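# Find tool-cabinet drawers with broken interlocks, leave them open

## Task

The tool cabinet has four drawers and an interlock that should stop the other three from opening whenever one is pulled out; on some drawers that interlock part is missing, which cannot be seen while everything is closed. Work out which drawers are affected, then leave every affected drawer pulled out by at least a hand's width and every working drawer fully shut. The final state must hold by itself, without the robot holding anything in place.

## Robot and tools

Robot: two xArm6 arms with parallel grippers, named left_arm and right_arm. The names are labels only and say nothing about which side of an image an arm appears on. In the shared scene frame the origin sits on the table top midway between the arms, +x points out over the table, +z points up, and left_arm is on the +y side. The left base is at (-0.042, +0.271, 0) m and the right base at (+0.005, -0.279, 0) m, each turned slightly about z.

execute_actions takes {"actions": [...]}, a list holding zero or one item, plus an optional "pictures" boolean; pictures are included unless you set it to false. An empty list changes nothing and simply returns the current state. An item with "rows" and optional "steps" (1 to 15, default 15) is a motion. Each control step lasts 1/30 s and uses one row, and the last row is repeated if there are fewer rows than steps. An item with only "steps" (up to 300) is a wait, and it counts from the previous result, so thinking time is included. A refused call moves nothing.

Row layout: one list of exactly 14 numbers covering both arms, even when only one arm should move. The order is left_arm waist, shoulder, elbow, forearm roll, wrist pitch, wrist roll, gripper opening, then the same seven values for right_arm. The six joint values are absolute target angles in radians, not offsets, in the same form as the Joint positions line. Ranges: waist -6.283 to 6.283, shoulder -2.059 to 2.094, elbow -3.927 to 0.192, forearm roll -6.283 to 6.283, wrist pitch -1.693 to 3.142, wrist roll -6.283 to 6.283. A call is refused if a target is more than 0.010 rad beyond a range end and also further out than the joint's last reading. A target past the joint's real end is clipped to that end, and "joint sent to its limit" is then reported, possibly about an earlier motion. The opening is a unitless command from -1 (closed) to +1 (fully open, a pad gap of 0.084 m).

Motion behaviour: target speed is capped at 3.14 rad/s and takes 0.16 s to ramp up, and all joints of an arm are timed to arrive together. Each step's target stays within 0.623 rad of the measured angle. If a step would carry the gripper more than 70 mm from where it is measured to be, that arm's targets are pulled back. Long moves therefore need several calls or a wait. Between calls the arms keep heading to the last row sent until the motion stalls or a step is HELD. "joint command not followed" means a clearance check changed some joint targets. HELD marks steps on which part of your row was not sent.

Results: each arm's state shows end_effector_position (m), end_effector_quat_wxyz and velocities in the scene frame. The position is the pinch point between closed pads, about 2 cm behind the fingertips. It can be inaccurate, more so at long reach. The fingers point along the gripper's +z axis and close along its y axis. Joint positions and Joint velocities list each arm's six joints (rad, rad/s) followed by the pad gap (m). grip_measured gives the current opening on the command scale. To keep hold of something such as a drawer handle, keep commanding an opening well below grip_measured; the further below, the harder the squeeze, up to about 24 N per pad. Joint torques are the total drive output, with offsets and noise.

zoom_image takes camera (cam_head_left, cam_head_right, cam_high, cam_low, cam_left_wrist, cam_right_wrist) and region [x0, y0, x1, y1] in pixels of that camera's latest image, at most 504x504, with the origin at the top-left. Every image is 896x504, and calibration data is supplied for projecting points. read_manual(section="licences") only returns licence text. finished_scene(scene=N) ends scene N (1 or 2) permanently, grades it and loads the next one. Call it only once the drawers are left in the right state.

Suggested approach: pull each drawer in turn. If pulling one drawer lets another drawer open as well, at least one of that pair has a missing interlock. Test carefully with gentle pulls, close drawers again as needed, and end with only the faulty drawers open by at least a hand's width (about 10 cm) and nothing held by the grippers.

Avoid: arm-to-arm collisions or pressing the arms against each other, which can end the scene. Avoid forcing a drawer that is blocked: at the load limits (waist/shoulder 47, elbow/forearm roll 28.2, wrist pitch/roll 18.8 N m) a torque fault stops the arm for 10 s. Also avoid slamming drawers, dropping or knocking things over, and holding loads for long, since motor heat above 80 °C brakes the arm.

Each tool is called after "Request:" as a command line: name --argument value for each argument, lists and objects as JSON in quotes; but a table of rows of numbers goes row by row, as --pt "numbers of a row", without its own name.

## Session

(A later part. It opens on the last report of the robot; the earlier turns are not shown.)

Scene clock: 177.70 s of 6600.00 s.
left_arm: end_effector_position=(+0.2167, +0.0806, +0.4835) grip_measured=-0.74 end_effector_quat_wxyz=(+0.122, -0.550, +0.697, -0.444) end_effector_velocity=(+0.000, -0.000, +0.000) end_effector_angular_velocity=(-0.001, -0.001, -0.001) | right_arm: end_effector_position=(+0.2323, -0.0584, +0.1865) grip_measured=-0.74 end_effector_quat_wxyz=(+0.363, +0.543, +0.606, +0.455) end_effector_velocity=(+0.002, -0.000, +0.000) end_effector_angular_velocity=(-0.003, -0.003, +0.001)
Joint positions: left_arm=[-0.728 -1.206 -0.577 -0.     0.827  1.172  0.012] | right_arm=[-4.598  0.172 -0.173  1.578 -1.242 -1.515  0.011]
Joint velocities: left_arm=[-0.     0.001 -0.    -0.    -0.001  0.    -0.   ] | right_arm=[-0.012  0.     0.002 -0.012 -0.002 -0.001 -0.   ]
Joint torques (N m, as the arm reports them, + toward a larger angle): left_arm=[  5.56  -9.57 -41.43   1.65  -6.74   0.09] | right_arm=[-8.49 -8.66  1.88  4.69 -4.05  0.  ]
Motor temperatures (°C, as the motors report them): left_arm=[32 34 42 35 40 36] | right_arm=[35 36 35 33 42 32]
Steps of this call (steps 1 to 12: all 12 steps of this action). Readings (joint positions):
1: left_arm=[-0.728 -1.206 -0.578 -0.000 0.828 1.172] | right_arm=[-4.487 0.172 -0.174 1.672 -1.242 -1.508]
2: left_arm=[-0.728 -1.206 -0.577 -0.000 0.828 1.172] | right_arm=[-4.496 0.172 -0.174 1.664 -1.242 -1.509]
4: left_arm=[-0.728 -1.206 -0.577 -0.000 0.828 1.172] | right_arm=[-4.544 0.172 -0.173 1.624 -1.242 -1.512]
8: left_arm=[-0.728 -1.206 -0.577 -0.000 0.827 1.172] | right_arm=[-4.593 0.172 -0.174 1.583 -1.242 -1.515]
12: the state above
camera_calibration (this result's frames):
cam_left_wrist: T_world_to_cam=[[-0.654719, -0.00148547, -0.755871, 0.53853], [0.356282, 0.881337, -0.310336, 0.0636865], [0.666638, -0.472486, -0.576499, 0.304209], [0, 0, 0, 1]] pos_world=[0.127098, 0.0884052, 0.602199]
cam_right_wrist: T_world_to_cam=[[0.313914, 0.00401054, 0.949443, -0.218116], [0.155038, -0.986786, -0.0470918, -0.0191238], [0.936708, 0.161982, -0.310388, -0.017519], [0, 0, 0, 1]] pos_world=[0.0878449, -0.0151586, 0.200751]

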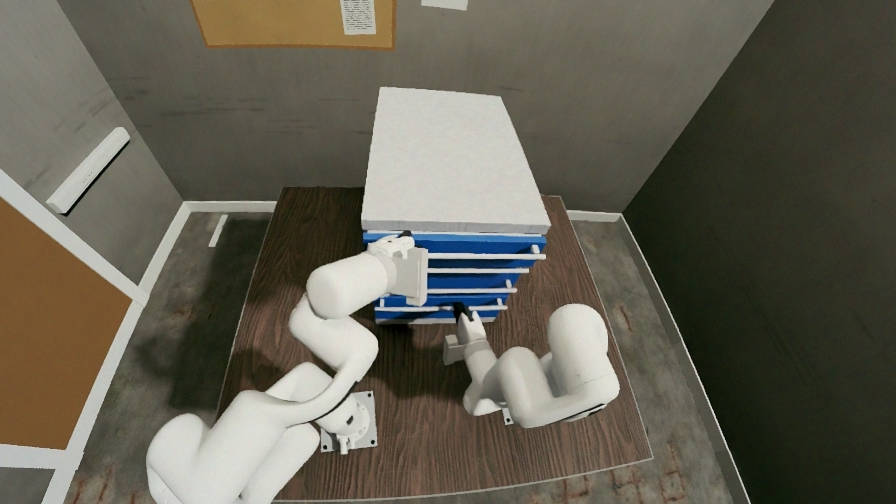

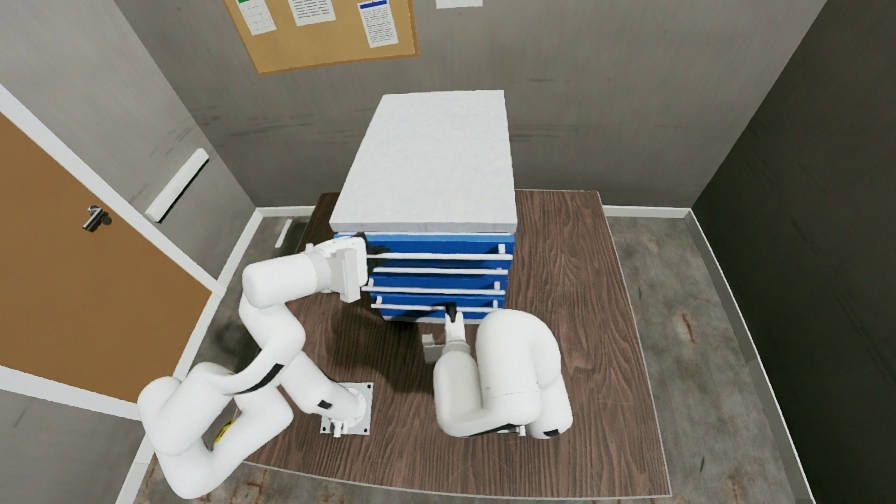

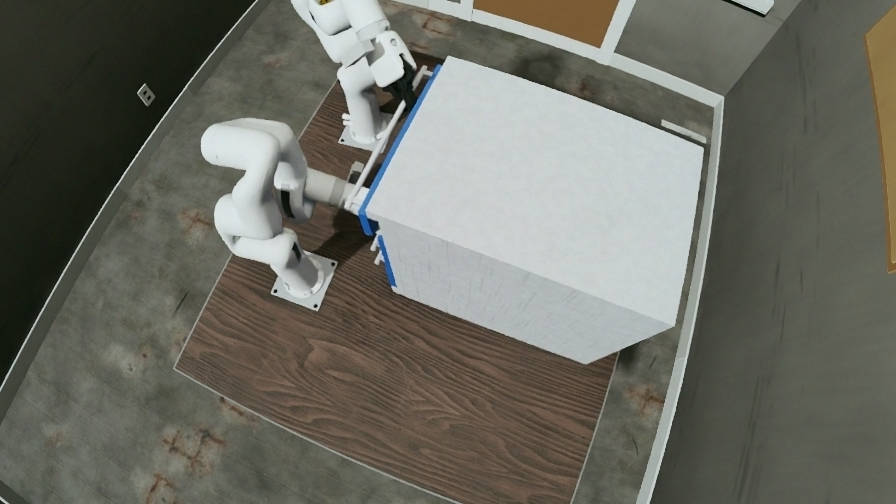

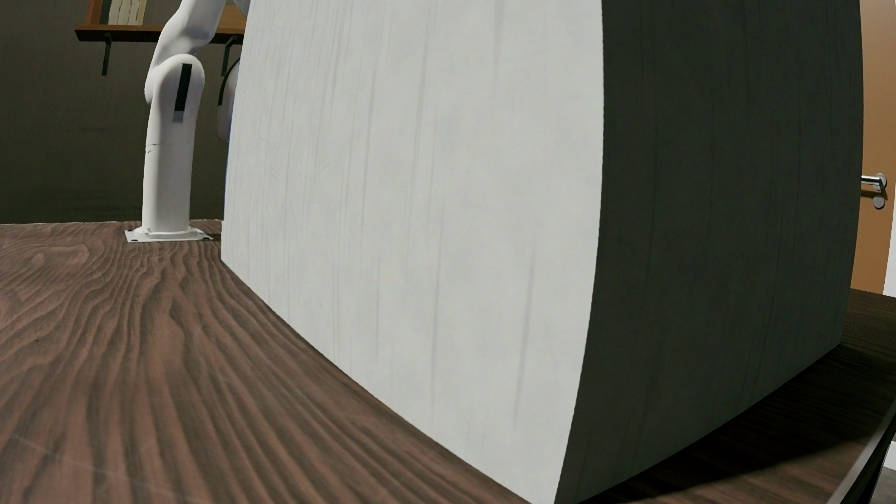

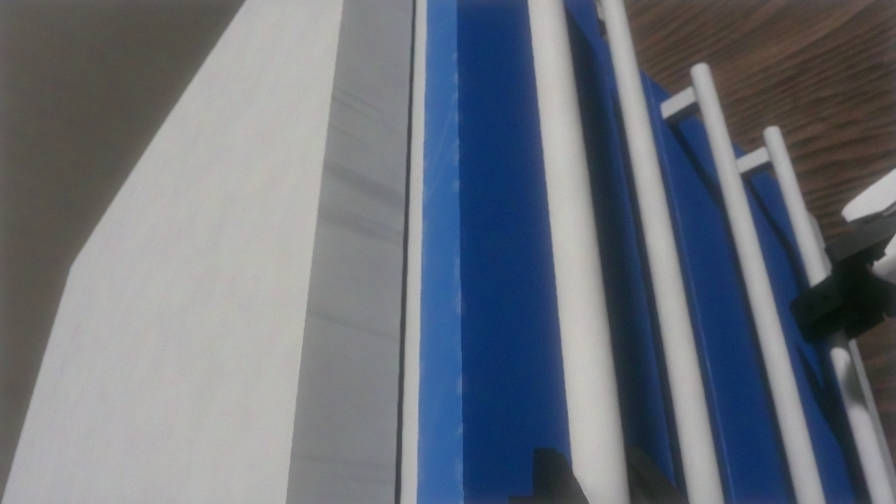

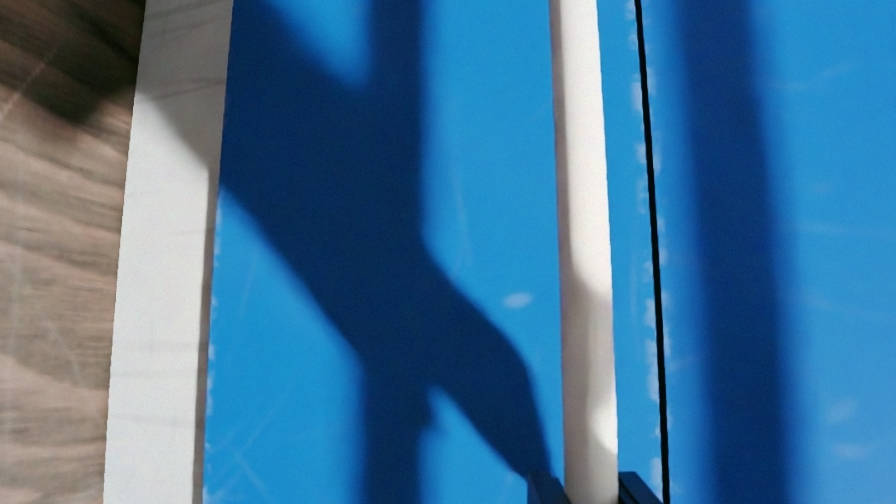

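Request:
execute_actions --actions '[{"rows": [[-0.7275,-1.2063,-0.5807,0,0.827,1.1715,-0.4,-4.615,0.172,-0.172,1.565,-1.243,-1.515,-1]], "steps": 10}]' --pictures false

Request:
execute_actions --actions '[{"rows": [[-0.7275,-1.2063,-0.5807,0,0.827,1.1715,-0.4,-4.615,0.172,-0.172,1.565,-1.243,-1.515,-0.15]], "steps": 10}]'

Scene clock: 179.83 s of 6600.00 s.
left_arm: end_effector_position=(+0.2163, +0.0816, +0.4898) grip_measured=-0.42 end_effector_quat_wxyz=(+0.125, -0.548, +0.694, -0.449) end_effector_velocity=(+0.003, -0.006, -0.035) end_effector_angular_velocity=(+0.042, +0.070, -0.008) | right_arm: end_effector_position=(+0.2354, -0.0585, +0.1866) grip_measured=-0.74 end_effector_quat_wxyz=(+0.364, +0.542, +0.606, +0.455) end_effector_velocity=(+0.000, +0.000, -0.000) end_effector_angular_velocity=(+0.001, +0.000, -0.000)
Joint positions: left_arm=[-0.726 -1.209 -0.585  0.001  0.824  1.172  0.026] | right_arm=[-4.615  0.172 -0.172  1.562 -1.243 -1.515  0.011]
Joint velocities: left_arm=[-0.008  0.019  0.041 -0.007  0.022 -0.001  0.004] | right_arm=[-0.003 -0.    -0.    -0.002  0.     0.    -0.   ]
Joint torques (N m, as the arm reports them, + toward a larger angle): left_arm=[ -1.03   2.47 -22.31  -0.22  -2.16  -0.26] | right_arm=[-8.99 -9.41  2.7   5.26 -4.89 -0.02]
Motor temperatures (°C, as the motors report them): left_arm=[32 34 43 35 40 36] | right_arm=[35 36 35 33 42 32]
Steps of this call (steps 1 to 15: the robot went on to your last target; steps 16 to 54: nothing new was sent; steps 55 to 64: all 10 steps of this action). Readings (joint positions):
55: left_arm=[-0.728 -1.206 -0.577 -0.000 0.827 1.171] | right_arm=[-4.600 0.172 -0.172 1.575 -1.243 -1.515]
56: left_arm=[-0.727 -1.207 -0.577 0.000 0.827 1.172] | right_arm=[-4.603 0.172 -0.172 1.572 -1.243 -1.515]
58: left_arm=[-0.726 -1.210 -0.588 0.002 0.823 1.172] | right_arm=[-4.610 0.172 -0.172 1.566 -1.243 -1.515]
62: left_arm=[-0.726 -1.210 -0.589 0.002 0.822 1.172] | right_arm=[-4.614 0.172 -0.172 1.562 -1.243 -1.515]
64: the state above

Scene clock: 180.17 s of 6600.00 s.
left_arm: end_effector_position=(+0.2164, +0.0808, +0.4860) grip_measured=-0.42 end_effector_quat_wxyz=(+0.123, -0.549, +0.696, -0.446) end_effector_velocity=(+0.000, -0.001, -0.003) end_effector_angular_velocity=(+0.005, +0.007, -0.001) | right_arm: end_effector_position=(+0.2361, -0.0609, +0.1867) grip_measured=-0.17 end_effector_quat_wxyz=(+0.366, +0.543, +0.604, +0.453) end_effector_velocity=(-0.003, +0.011, -0.001) end_effector_angular_velocity=(+0.017, +0.011, +0.019)
Joint positions: left_arm=[-0.727 -1.207 -0.581  0.     0.827  1.172  0.026] | right_arm=[-4.616  0.172 -0.17   1.566 -1.244 -1.515  0.037]
Joint velocities: left_arm=[-0.001  0.003  0.003 -0.001  0.002  0.     0.   ] | right_arm=[ 0.009 -0.001 -0.018 -0.01   0.008  0.     0.006]
Joint torques (N m, as the arm reports them, + toward a larger angle): left_arm=[ -1.04   2.97 -21.87  -0.12  -2.19  -0.31] | right_arm=[-2.18 -9.87 -4.43  0.42 -2.42 -0.23]
Motor temperatures (°C, as the motors report them): left_arm=[32 34 43 35 40 36] | right_arm=[35 36 35 33 42 32]
Steps of this call (steps 1 to 10: all 10 steps of this action). Readings (joint positions):
1: left_arm=[-0.726 -1.208 -0.584 0.001 0.825 1.172] | right_arm=[-4.615 0.172 -0.172 1.562 -1.243 -1.515]
2: left_arm=[-0.727 -1.208 -0.583 0.001 0.825 1.172] | right_arm=[-4.616 0.172 -0.169 1.565 -1.245 -1.515]
4: left_arm=[-0.727 -1.207 -0.582 0.000 0.826 1.172] | right_arm=[-4.618 0.172 -0.164 1.568 -1.246 -1.515]
8: left_arm=[-0.727 -1.207 -0.581 0.000 0.827 1.172] | right_arm=[-4.617 0.172 -0.168 1.567 -1.245 -1.515]
10: the state above
camera_calibration (this result's frames):
cam_left_wrist: T_world_to_cam=[[-0.651735, -0.00371932, -0.758438, 0.541084], [0.357325, 0.880549, -0.311373, 0.06467], [0.668999, -0.473941, -0.572555, 0.303609], [0, 0, 0, 1]] pos_world=[0.126421, 0.0889605, 0.604348]
cam_right_wrist: T_world_to_cam=[[0.311543, 0.00518466, 0.950218, -0.219008], [0.148396, -0.987981, -0.043263, -0.0214108], [0.938573, 0.154487, -0.308568, -0.0218499], [0, 0, 0, 1]] pos_world=[0.0919152, -0.0166425, 0.200436]

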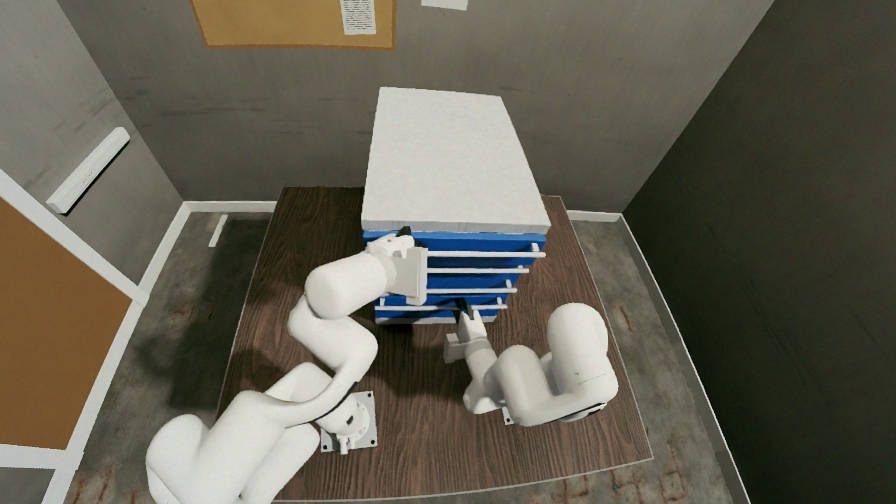

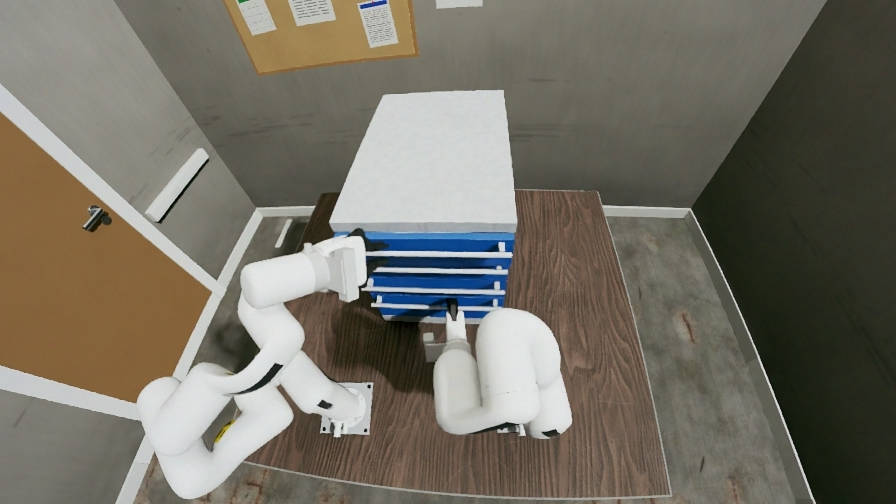

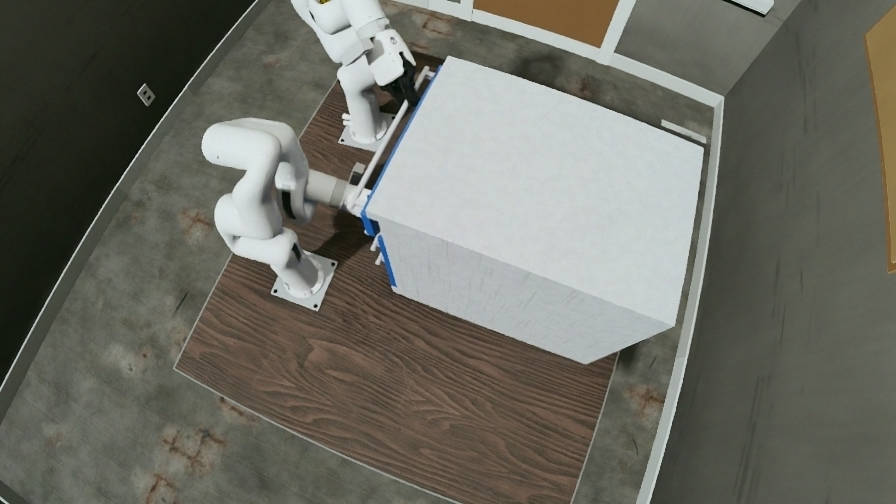

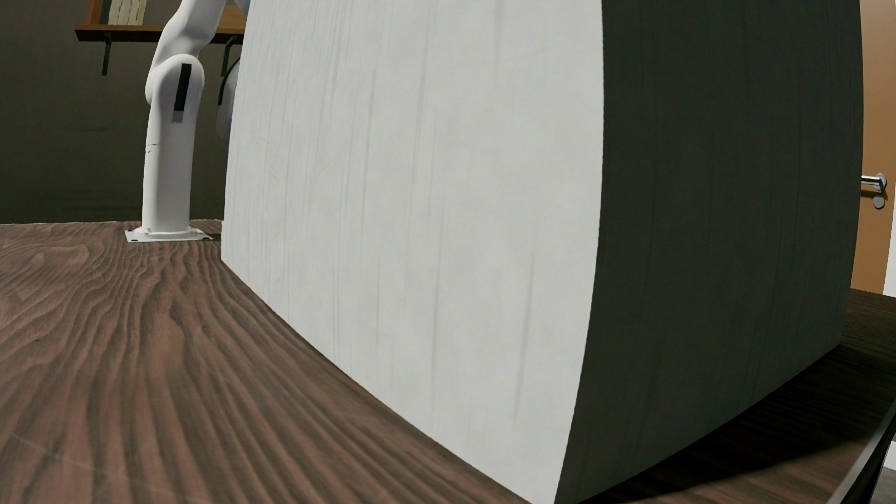

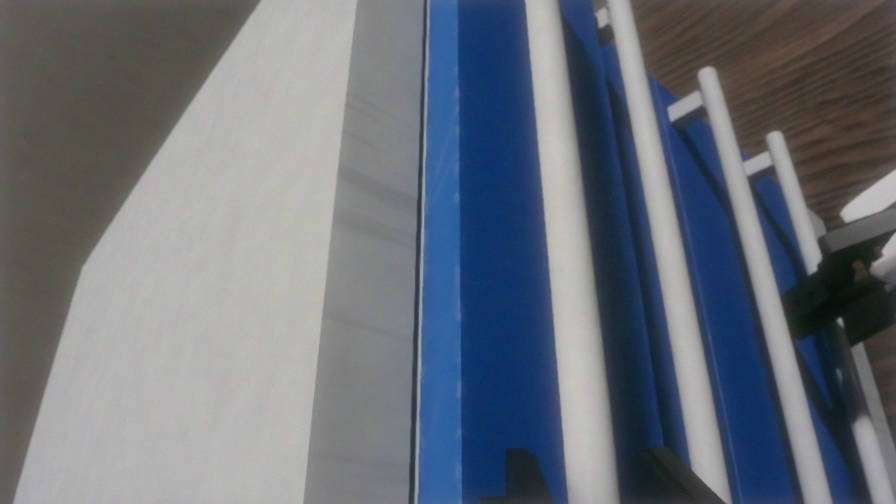

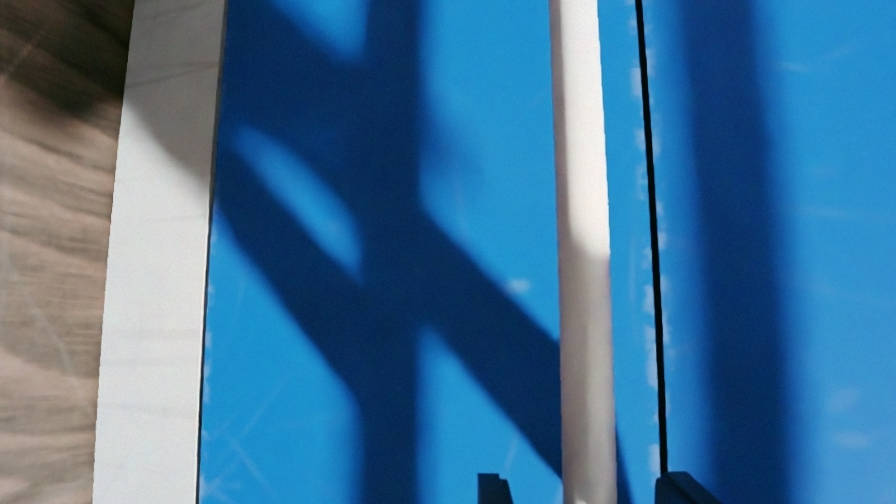

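Request:
execute_actions --actions '[{"rows": [[-0.7275,-1.2063,-0.5807,0,0.827,1.1715,-1,-4.221,0.172,-0.172,1.863,-1.243,-1.5,-0.15]], "steps": 12}]' --pictures false

Request:
execute_actions --actions '[{"rows": [[-0.706,-1.176,-0.585,0,0.798,1.183,-1,-4.266,0.172,-0.172,1.8635,-1.62,-1.58,-0.15]], "steps": 10}]' --pictures false

Request:
execute_actions --actions '[{"rows": [[-0.690,-1.153,-0.588,0,0.776,1.192,-1,-4.4076,0.172,-0.172,1.766,-1.62,-1.58,-0.15]], "steps": 15}]'

Scene clock: 187.50 s of 6600.00 s.
left_arm: end_effector_position=(+0.2165, +0.0808, +0.4859) grip_measured=-0.74 end_effector_quat_wxyz=(+0.123, -0.550, +0.696, -0.446) end_effector_velocity=(+0.000, +0.000, -0.000) end_effector_angular_velocity=(+0.000, +0.000, +0.001) | right_arm: end_effector_position=(+0.1651, -0.0587, +0.1867) grip_measured=-0.16 end_effector_quat_wxyz=(+0.339, +0.518, +0.627, +0.474) end_effector_velocity=(-0.004, -0.009, -0.001) end_effector_angular_velocity=(-0.003, -0.000, -0.017)
Joint positions: left_arm=[-0.727 -1.206 -0.581  0.     0.827  1.171  0.012] | right_arm=[-4.224  0.172 -0.172  1.859 -1.243 -1.5    0.037]
Joint velocities: left_arm=[ 0.001  0.     0.001 -0.    -0.     0.    -0.   ] | right_arm=[ 0.038  0.002  0.005  0.054  0.003  0.004 -0.   ]
Joint torques (N m, as the arm reports them, + toward a larger angle): left_arm=[ -1.28   3.11 -20.56  -0.28  -1.45  -0.28] | right_arm=[-3.68 -9.08 -4.    0.13 -2.49 -0.06]
Motor temperatures (°C, as the motors report them): left_arm=[32 34 43 35 39 36] | right_arm=[35 36 34 33 42 32]
Steps of this call (steps 1 to 15: the robot went on to your last target; steps 16 to 90: nothing new was sent; then 3.93 s passed at rest; steps 91 to 102: all 12 steps of this action). Readings (joint positions):
91: left_arm=[-0.727 -1.206 -0.581 0.000 0.827 1.171] | right_arm=[-4.614 0.172 -0.172 1.566 -1.243 -1.515]
92: left_arm=[-0.727 -1.206 -0.581 0.000 0.827 1.171] | right_arm=[-4.606 0.172 -0.172 1.573 -1.243 -1.515]
94: left_arm=[-0.727 -1.206 -0.581 0.000 0.827 1.171] | right_arm=[-4.537 0.172 -0.172 1.627 -1.243 -1.512]
98: left_arm=[-0.727 -1.206 -0.581 0.000 0.827 1.171] | right_arm=[-4.284 0.172 -0.173 1.813 -1.243 -1.503]
102: the state above

Scene clock: 187.83 s of 6600.00 s.
left_arm: end_effector_position=(+0.2272, +0.0810, +0.4858) grip_measured=-0.74 end_effector_quat_wxyz=(+0.130, -0.552, +0.693, -0.445) end_effector_velocity=(+0.003, -0.000, -0.000) end_effector_angular_velocity=(+0.002, -0.002, +0.004) | right_arm: end_effector_position=(+0.1610, -0.0691, +0.2787) grip_measured=-0.16 end_effector_quat_wxyz=(+0.451, +0.436, +0.544, +0.558) end_effector_velocity=(-0.024, -0.013, +0.098) end_effector_angular_velocity=(+0.005, -0.403, -0.043)
Joint positions: left_arm=[-0.707 -1.177 -0.585 -0.001  0.798  1.183  0.012] | right_arm=[-4.265  0.172 -0.172  1.863 -1.599 -1.576  0.037]
Joint velocities: left_arm=[ 0.005  0.008 -0.     0.001 -0.008  0.002 -0.   ] | right_arm=[-0.038  0.001 -0.001  0.003 -0.395 -0.081  0.   ]
Joint torques (N m, as the arm reports them, + toward a larger angle): left_arm=[  2.98   3.45 -19.86   0.92  -1.27  -0.44] | right_arm=[-1.09 -8.84 -3.92  0.33 -1.27 -0.13]
Motor temperatures (°C, as the motors report them): left_arm=[32 34 43 35 39 36] | right_arm=[35 36 34 33 42 32]
Steps of this call (steps 1 to 10: all 10 steps of this action). Readings (joint positions):
1: left_arm=[-0.727 -1.206 -0.581 -0.000 0.826 1.172] | right_arm=[-4.223 0.172 -0.171 1.861 -1.244 -1.501]
2: left_arm=[-0.724 -1.202 -0.582 -0.001 0.822 1.174] | right_arm=[-4.225 0.172 -0.171 1.861 -1.253 -1.504]
4: left_arm=[-0.715 -1.188 -0.584 -0.001 0.809 1.179] | right_arm=[-4.236 0.172 -0.171 1.862 -1.325 -1.521]
8: left_arm=[-0.708 -1.177 -0.585 -0.001 0.799 1.183] | right_arm=[-4.260 0.172 -0.172 1.863 -1.549 -1.565]
10: the state above

Scene clock: 188.33 s of 6600.00 s.
left_arm: end_effector_position=(+0.2359, +0.0816, +0.4855) grip_measured=-0.74 end_effector_quat_wxyz=(+0.136, -0.554, +0.691, -0.444) end_effector_velocity=(+0.001, +0.000, -0.001) end_effector_angular_velocity=(+0.003, +0.003, +0.002) | right_arm: end_effector_position=(+0.1845, -0.0698, +0.2839) grip_measured=-0.16 end_effector_quat_wxyz=(+0.469, +0.442, +0.529, +0.552) end_effector_velocity=(+0.001, +0.000, -0.000) end_effector_angular_velocity=(+0.000, +0.002, -0.001)
Joint positions: left_arm=[-0.691 -1.153 -0.589 -0.001  0.775  1.192  0.012] | right_arm=[-4.407  0.172 -0.172  1.766 -1.62  -1.58   0.037]
Joint velocities: left_arm=[ 0.002  0.002  0.     0.001  0.002  0.    -0.   ] | right_arm=[-0.004 -0.    -0.001 -0.003  0.002 -0.    -0.   ]
Joint torques (N m, as the arm reports them, + toward a larger angle): left_arm=[  8.7    2.29 -17.67   1.98   0.14  -0.47] | right_arm=[-1.94 -9.53 -4.16  0.43 -2.09 -0.2 ]
Motor temperatures (°C, as the motors report them): left_arm=[32 34 43 35 39 36] | right_arm=[35 36 34 33 42 32]
Steps of this call (steps 1 to 15: all 15 steps of this action). Readings (joint positions):
1: left_arm=[-0.707 -1.176 -0.585 -0.001 0.797 1.183] | right_arm=[-4.266 0.172 -0.172 1.863 -1.608 -1.577]
2: left_arm=[-0.704 -1.173 -0.586 -0.001 0.794 1.185] | right_arm=[-4.275 0.172 -0.172 1.856 -1.613 -1.578]
4: left_arm=[-0.697 -1.162 -0.588 -0.001 0.784 1.189] | right_arm=[-4.331 0.172 -0.172 1.817 -1.617 -1.579]
8: left_arm=[-0.692 -1.154 -0.589 -0.001 0.776 1.192] | right_arm=[-4.400 0.172 -0.172 1.772 -1.619 -1.580]
15: the state above
camera_calibration (this result's frames):
cam_left_wrist: T_world_to_cam=[[-0.64102, -0.0117898, -0.767434, 0.555906], [0.339839, 0.892168, -0.297566, 0.0533909], [0.688188, -0.45155, -0.567891, 0.282074], [0, 0, 0, 1]] pos_world=[0.144082, 0.0862909, 0.602696]
cam_right_wrist: T_world_to_cam=[[-0.064041, 0.00748299, 0.997919, -0.239295], [0.172279, -0.984876, 0.0184411, -0.0400038], [0.982964, 0.173101, 0.0617832, -0.0540822], [0, 0, 0, 1]] pos_world=[0.044728, -0.0282465, 0.242876]

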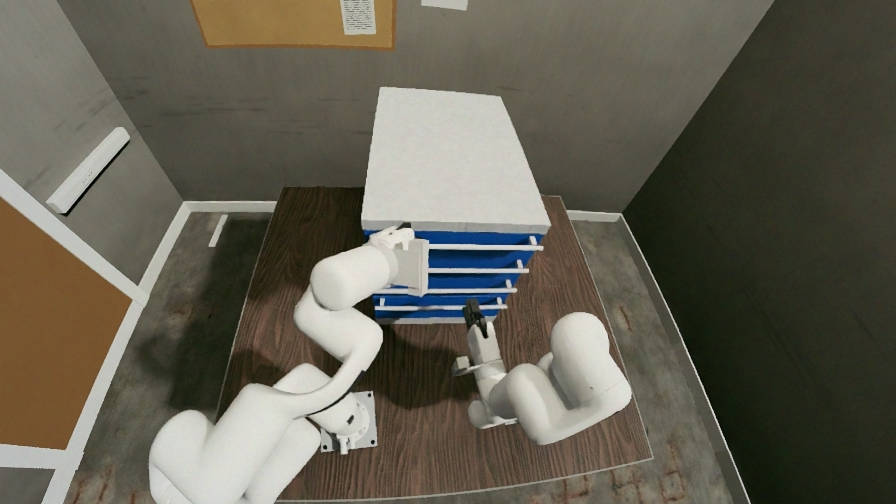

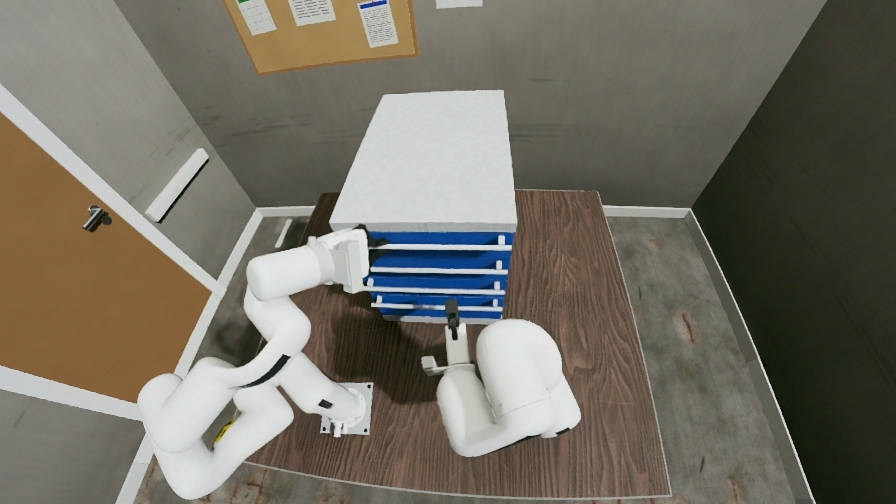

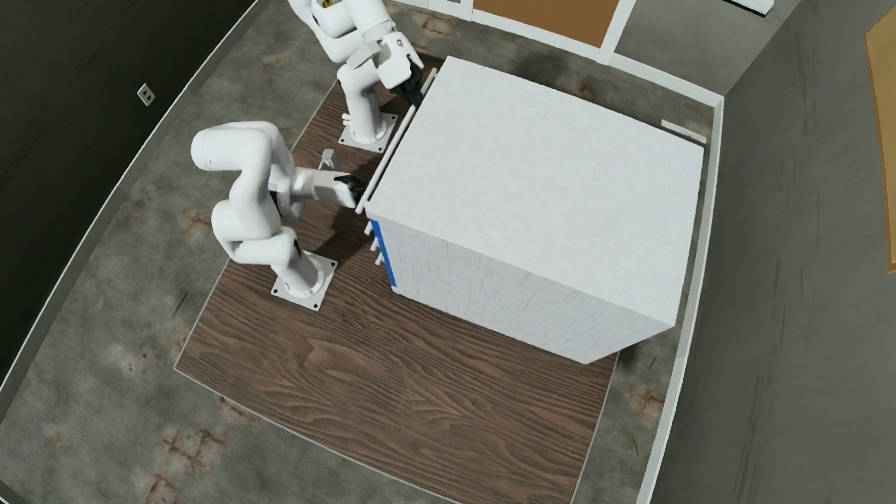

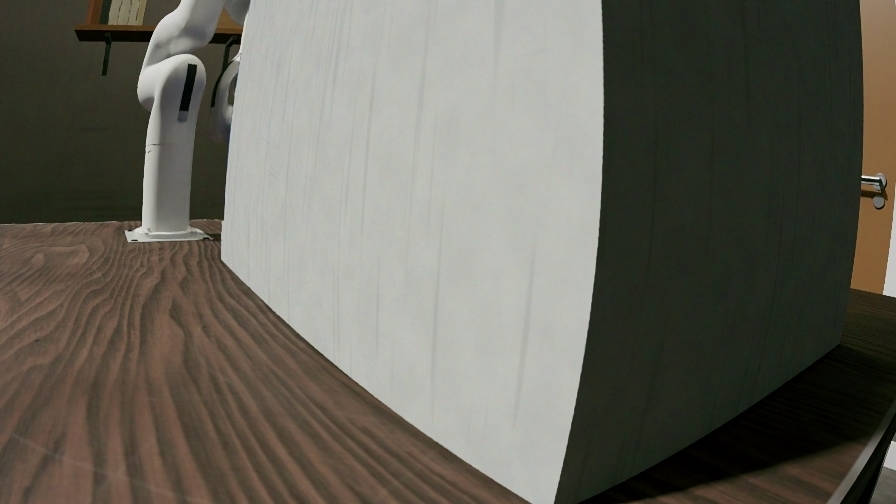

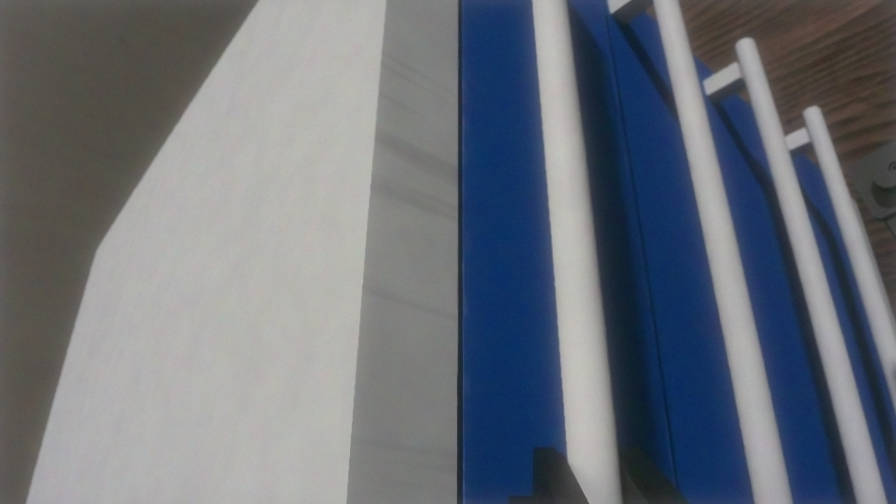

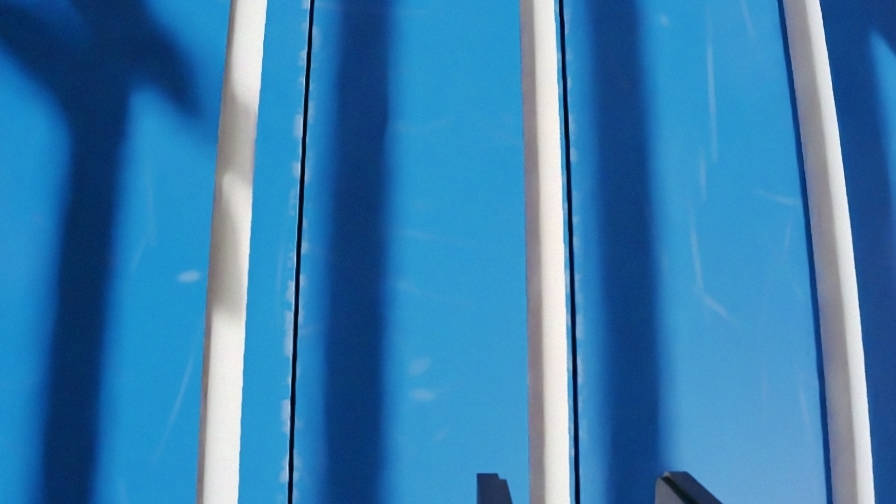

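Request:
execute_actions --actions '[{"rows": [[-0.693,-1.147,-0.590,0,0.772,1.192,-1,-4.547,0.172,-0.172,1.656,-1.628,-1.58,-0.15]], "steps": 9}]' --pictures false

Request:
execute_actions --actions '[{"rows": [[-0.693,-1.147,-0.590,0,0.772,1.192,-1,-4.691,0.172,-0.172,1.528,-1.628,-1.58,-0.15]], "steps": 15}]'

Scene clock: 191.67 s of 6600.00 s.
left_arm: end_effector_position=(+0.2371, +0.0812, +0.4852) grip_measured=-0.74 end_effector_quat_wxyz=(+0.137, -0.554, +0.691, -0.443) end_effector_velocity=(+0.000, -0.002, -0.001) end_effector_angular_velocity=(-0.001, +0.001, -0.003) | right_arm: end_effector_position=(+0.2082, -0.0701, +0.2858) grip_measured=-0.16 end_effector_quat_wxyz=(+0.479, +0.448, +0.520, +0.546) end_effector_velocity=(+0.010, +0.002, +0.002) end_effector_angular_velocity=(+0.003, -0.008, -0.003)
Joint positions: left_arm=[-0.691 -1.148 -0.59   0.001  0.773  1.192  0.012] | right_arm=[-4.543  0.172 -0.172  1.66  -1.627 -1.58   0.037]
Joint velocities: left_arm=[-0.003  0.004  0.    -0.001 -0.003  0.     0.   ] | right_arm=[-0.065 -0.001 -0.002 -0.062 -0.008 -0.001  0.   ]
Joint torques (N m, as the arm reports them, + toward a larger angle): left_arm=[  3.58   5.16 -14.04   0.75   0.72  -0.57] | right_arm=[-0.8  -9.38 -4.25  0.41 -2.12 -0.34]
Motor temperatures (°C, as the motors report them): left_arm=[32 34 42 35 39 36] | right_arm=[35 36 34 33 42 32]
Steps of this call (steps 1 to 15: the robot went on to your last target; steps 16 to 90: nothing new was sent; then 0.03 s passed at rest; steps 91 to 99: all 9 steps of this action). Readings (joint positions):
91: left_arm=[-0.690 -1.153 -0.588 0.000 0.776 1.192] | right_arm=[-4.408 0.172 -0.172 1.765 -1.620 -1.580]
92: left_arm=[-0.690 -1.152 -0.588 0.000 0.775 1.192] | right_arm=[-4.416 0.172 -0.172 1.758 -1.621 -1.580]
94: left_arm=[-0.690 -1.150 -0.589 0.001 0.774 1.192] | right_arm=[-4.472 0.172 -0.172 1.714 -1.624 -1.580]
98: left_arm=[-0.691 -1.148 -0.590 0.001 0.773 1.192] | right_arm=[-4.540 0.172 -0.172 1.663 -1.627 -1.580]
99: the state above

Scene clock: 192.17 s of 6600.00 s.
left_arm: end_effector_position=(+0.2370, +0.0807, +0.4852) grip_measured=-0.74 end_effector_quat_wxyz=(+0.136, -0.554, +0.691, -0.444) end_effector_velocity=(-0.000, -0.001, -0.000) end_effector_angular_velocity=(-0.001, +0.001, -0.002) | right_arm: end_effector_position=(+0.2347, -0.0698, +0.2859) grip_measured=-0.16 end_effector_quat_wxyz=(+0.484, +0.452, +0.517, +0.543) end_effector_velocity=(+0.001, +0.000, +0.000) end_effector_angular_velocity=(+0.002, +0.001, -0.001)
Joint positions: left_arm=[-0.692 -1.147 -0.59   0.001  0.772  1.192  0.012] | right_arm=[-4.69   0.172 -0.172  1.529 -1.628 -1.58   0.037]
Joint velocities: left_arm=[-0.002  0.001 -0.001 -0.002  0.001  0.    -0.   ] | right_arm=[-0.005  0.    -0.002 -0.004  0.001  0.    -0.   ]
Joint torques (N m, as the arm reports them, + toward a larger angle): left_arm=[ -2.67   6.66 -13.77  -0.61   0.26  -0.5 ] | right_arm=[-2.04 -9.63 -4.72  0.3  -2.1  -0.18]
Motor temperatures (°C, as the motors report them): left_arm=[32 34 42 35 39 36] | right_arm=[35 36 34 33 42 32]
Steps of this call (steps 1 to 15: all 15 steps of this action). Readings (joint positions):
1: left_arm=[-0.691 -1.148 -0.590 0.001 0.773 1.192] | right_arm=[-4.545 0.172 -0.172 1.658 -1.628 -1.580]
2: left_arm=[-0.691 -1.148 -0.590 0.001 0.773 1.192] | right_arm=[-4.554 0.172 -0.172 1.649 -1.628 -1.580]
4: left_arm=[-0.691 -1.148 -0.590 0.001 0.773 1.192] | right_arm=[-4.611 0.172 -0.172 1.597 -1.628 -1.580]
8: left_arm=[-0.691 -1.147 -0.590 0.001 0.773 1.192] | right_arm=[-4.683 0.172 -0.172 1.536 -1.628 -1.580]
15: the state above
camera_calibration (this result's frames):
cam_left_wrist: T_world_to_cam=[[-0.641323, -0.0101706, -0.767203, 0.556191], [0.340117, 0.892536, -0.296144, 0.0528814], [0.687768, -0.450862, -0.568945, 0.281285], [0, 0, 0, 1]] pos_world=[0.145254, 0.0852789, 0.602407]
cam_right_wrist: T_world_to_cam=[[-0.0716937, 0.00938346, 0.997383, -0.23601], [0.127231, -0.991701, 0.0184756, -0.0386029], [0.989279, 0.128222, 0.0699049, -0.110458], [0, 0, 0, 1]] pos_world=[0.097265, -0.0219047, 0.243827]

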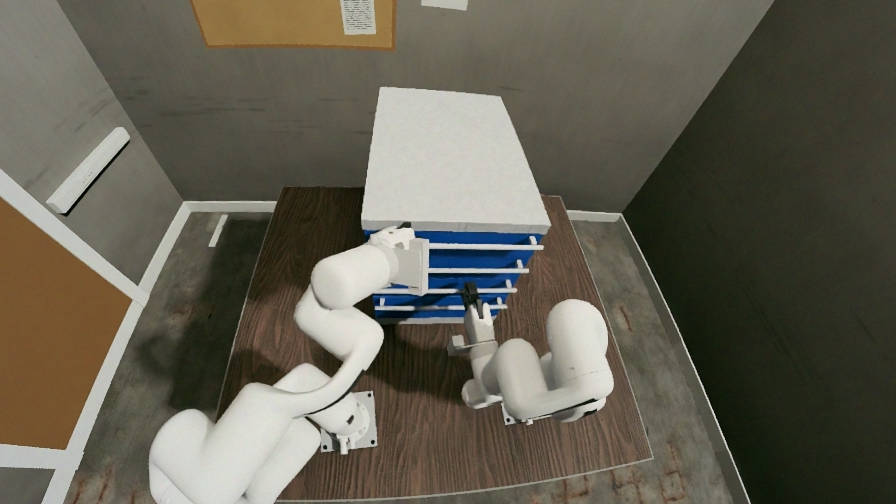

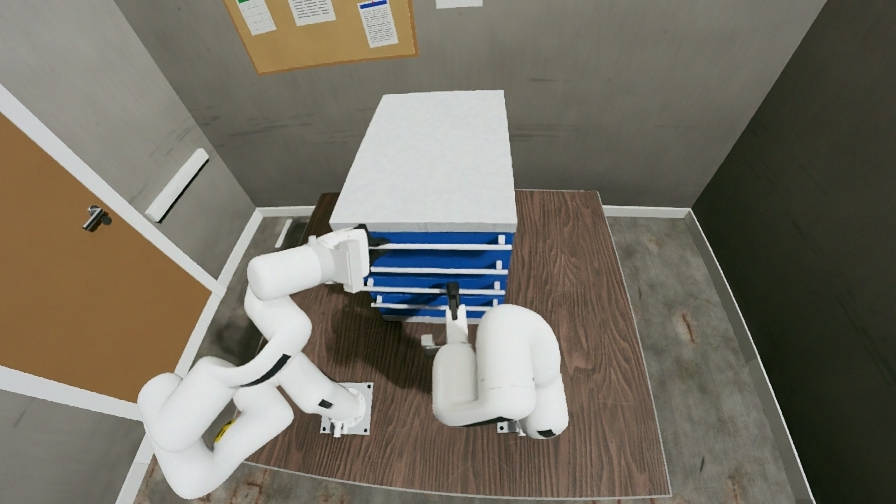

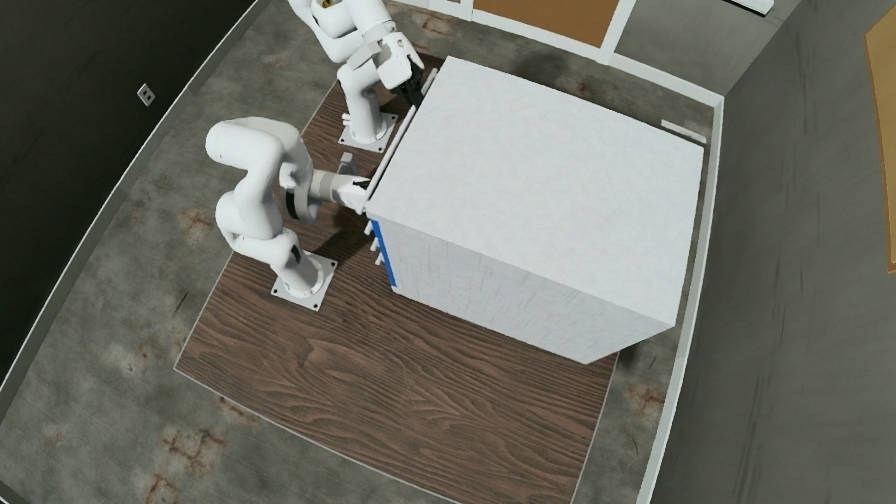

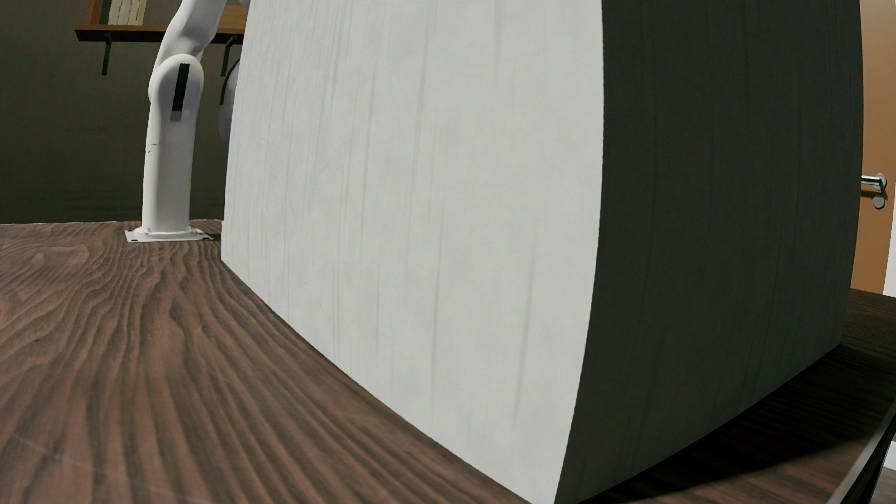

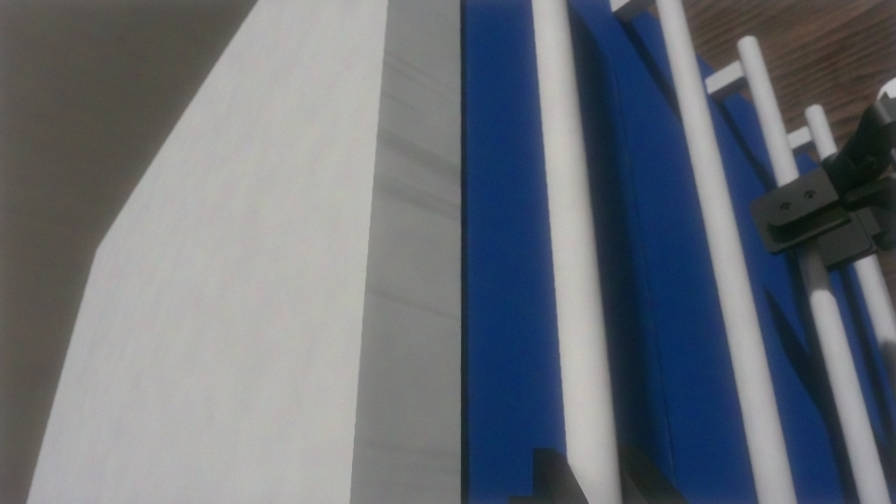

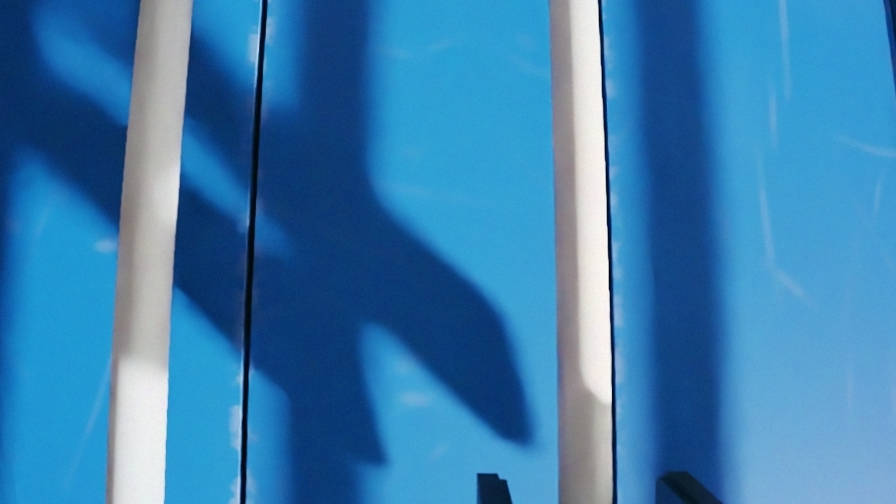

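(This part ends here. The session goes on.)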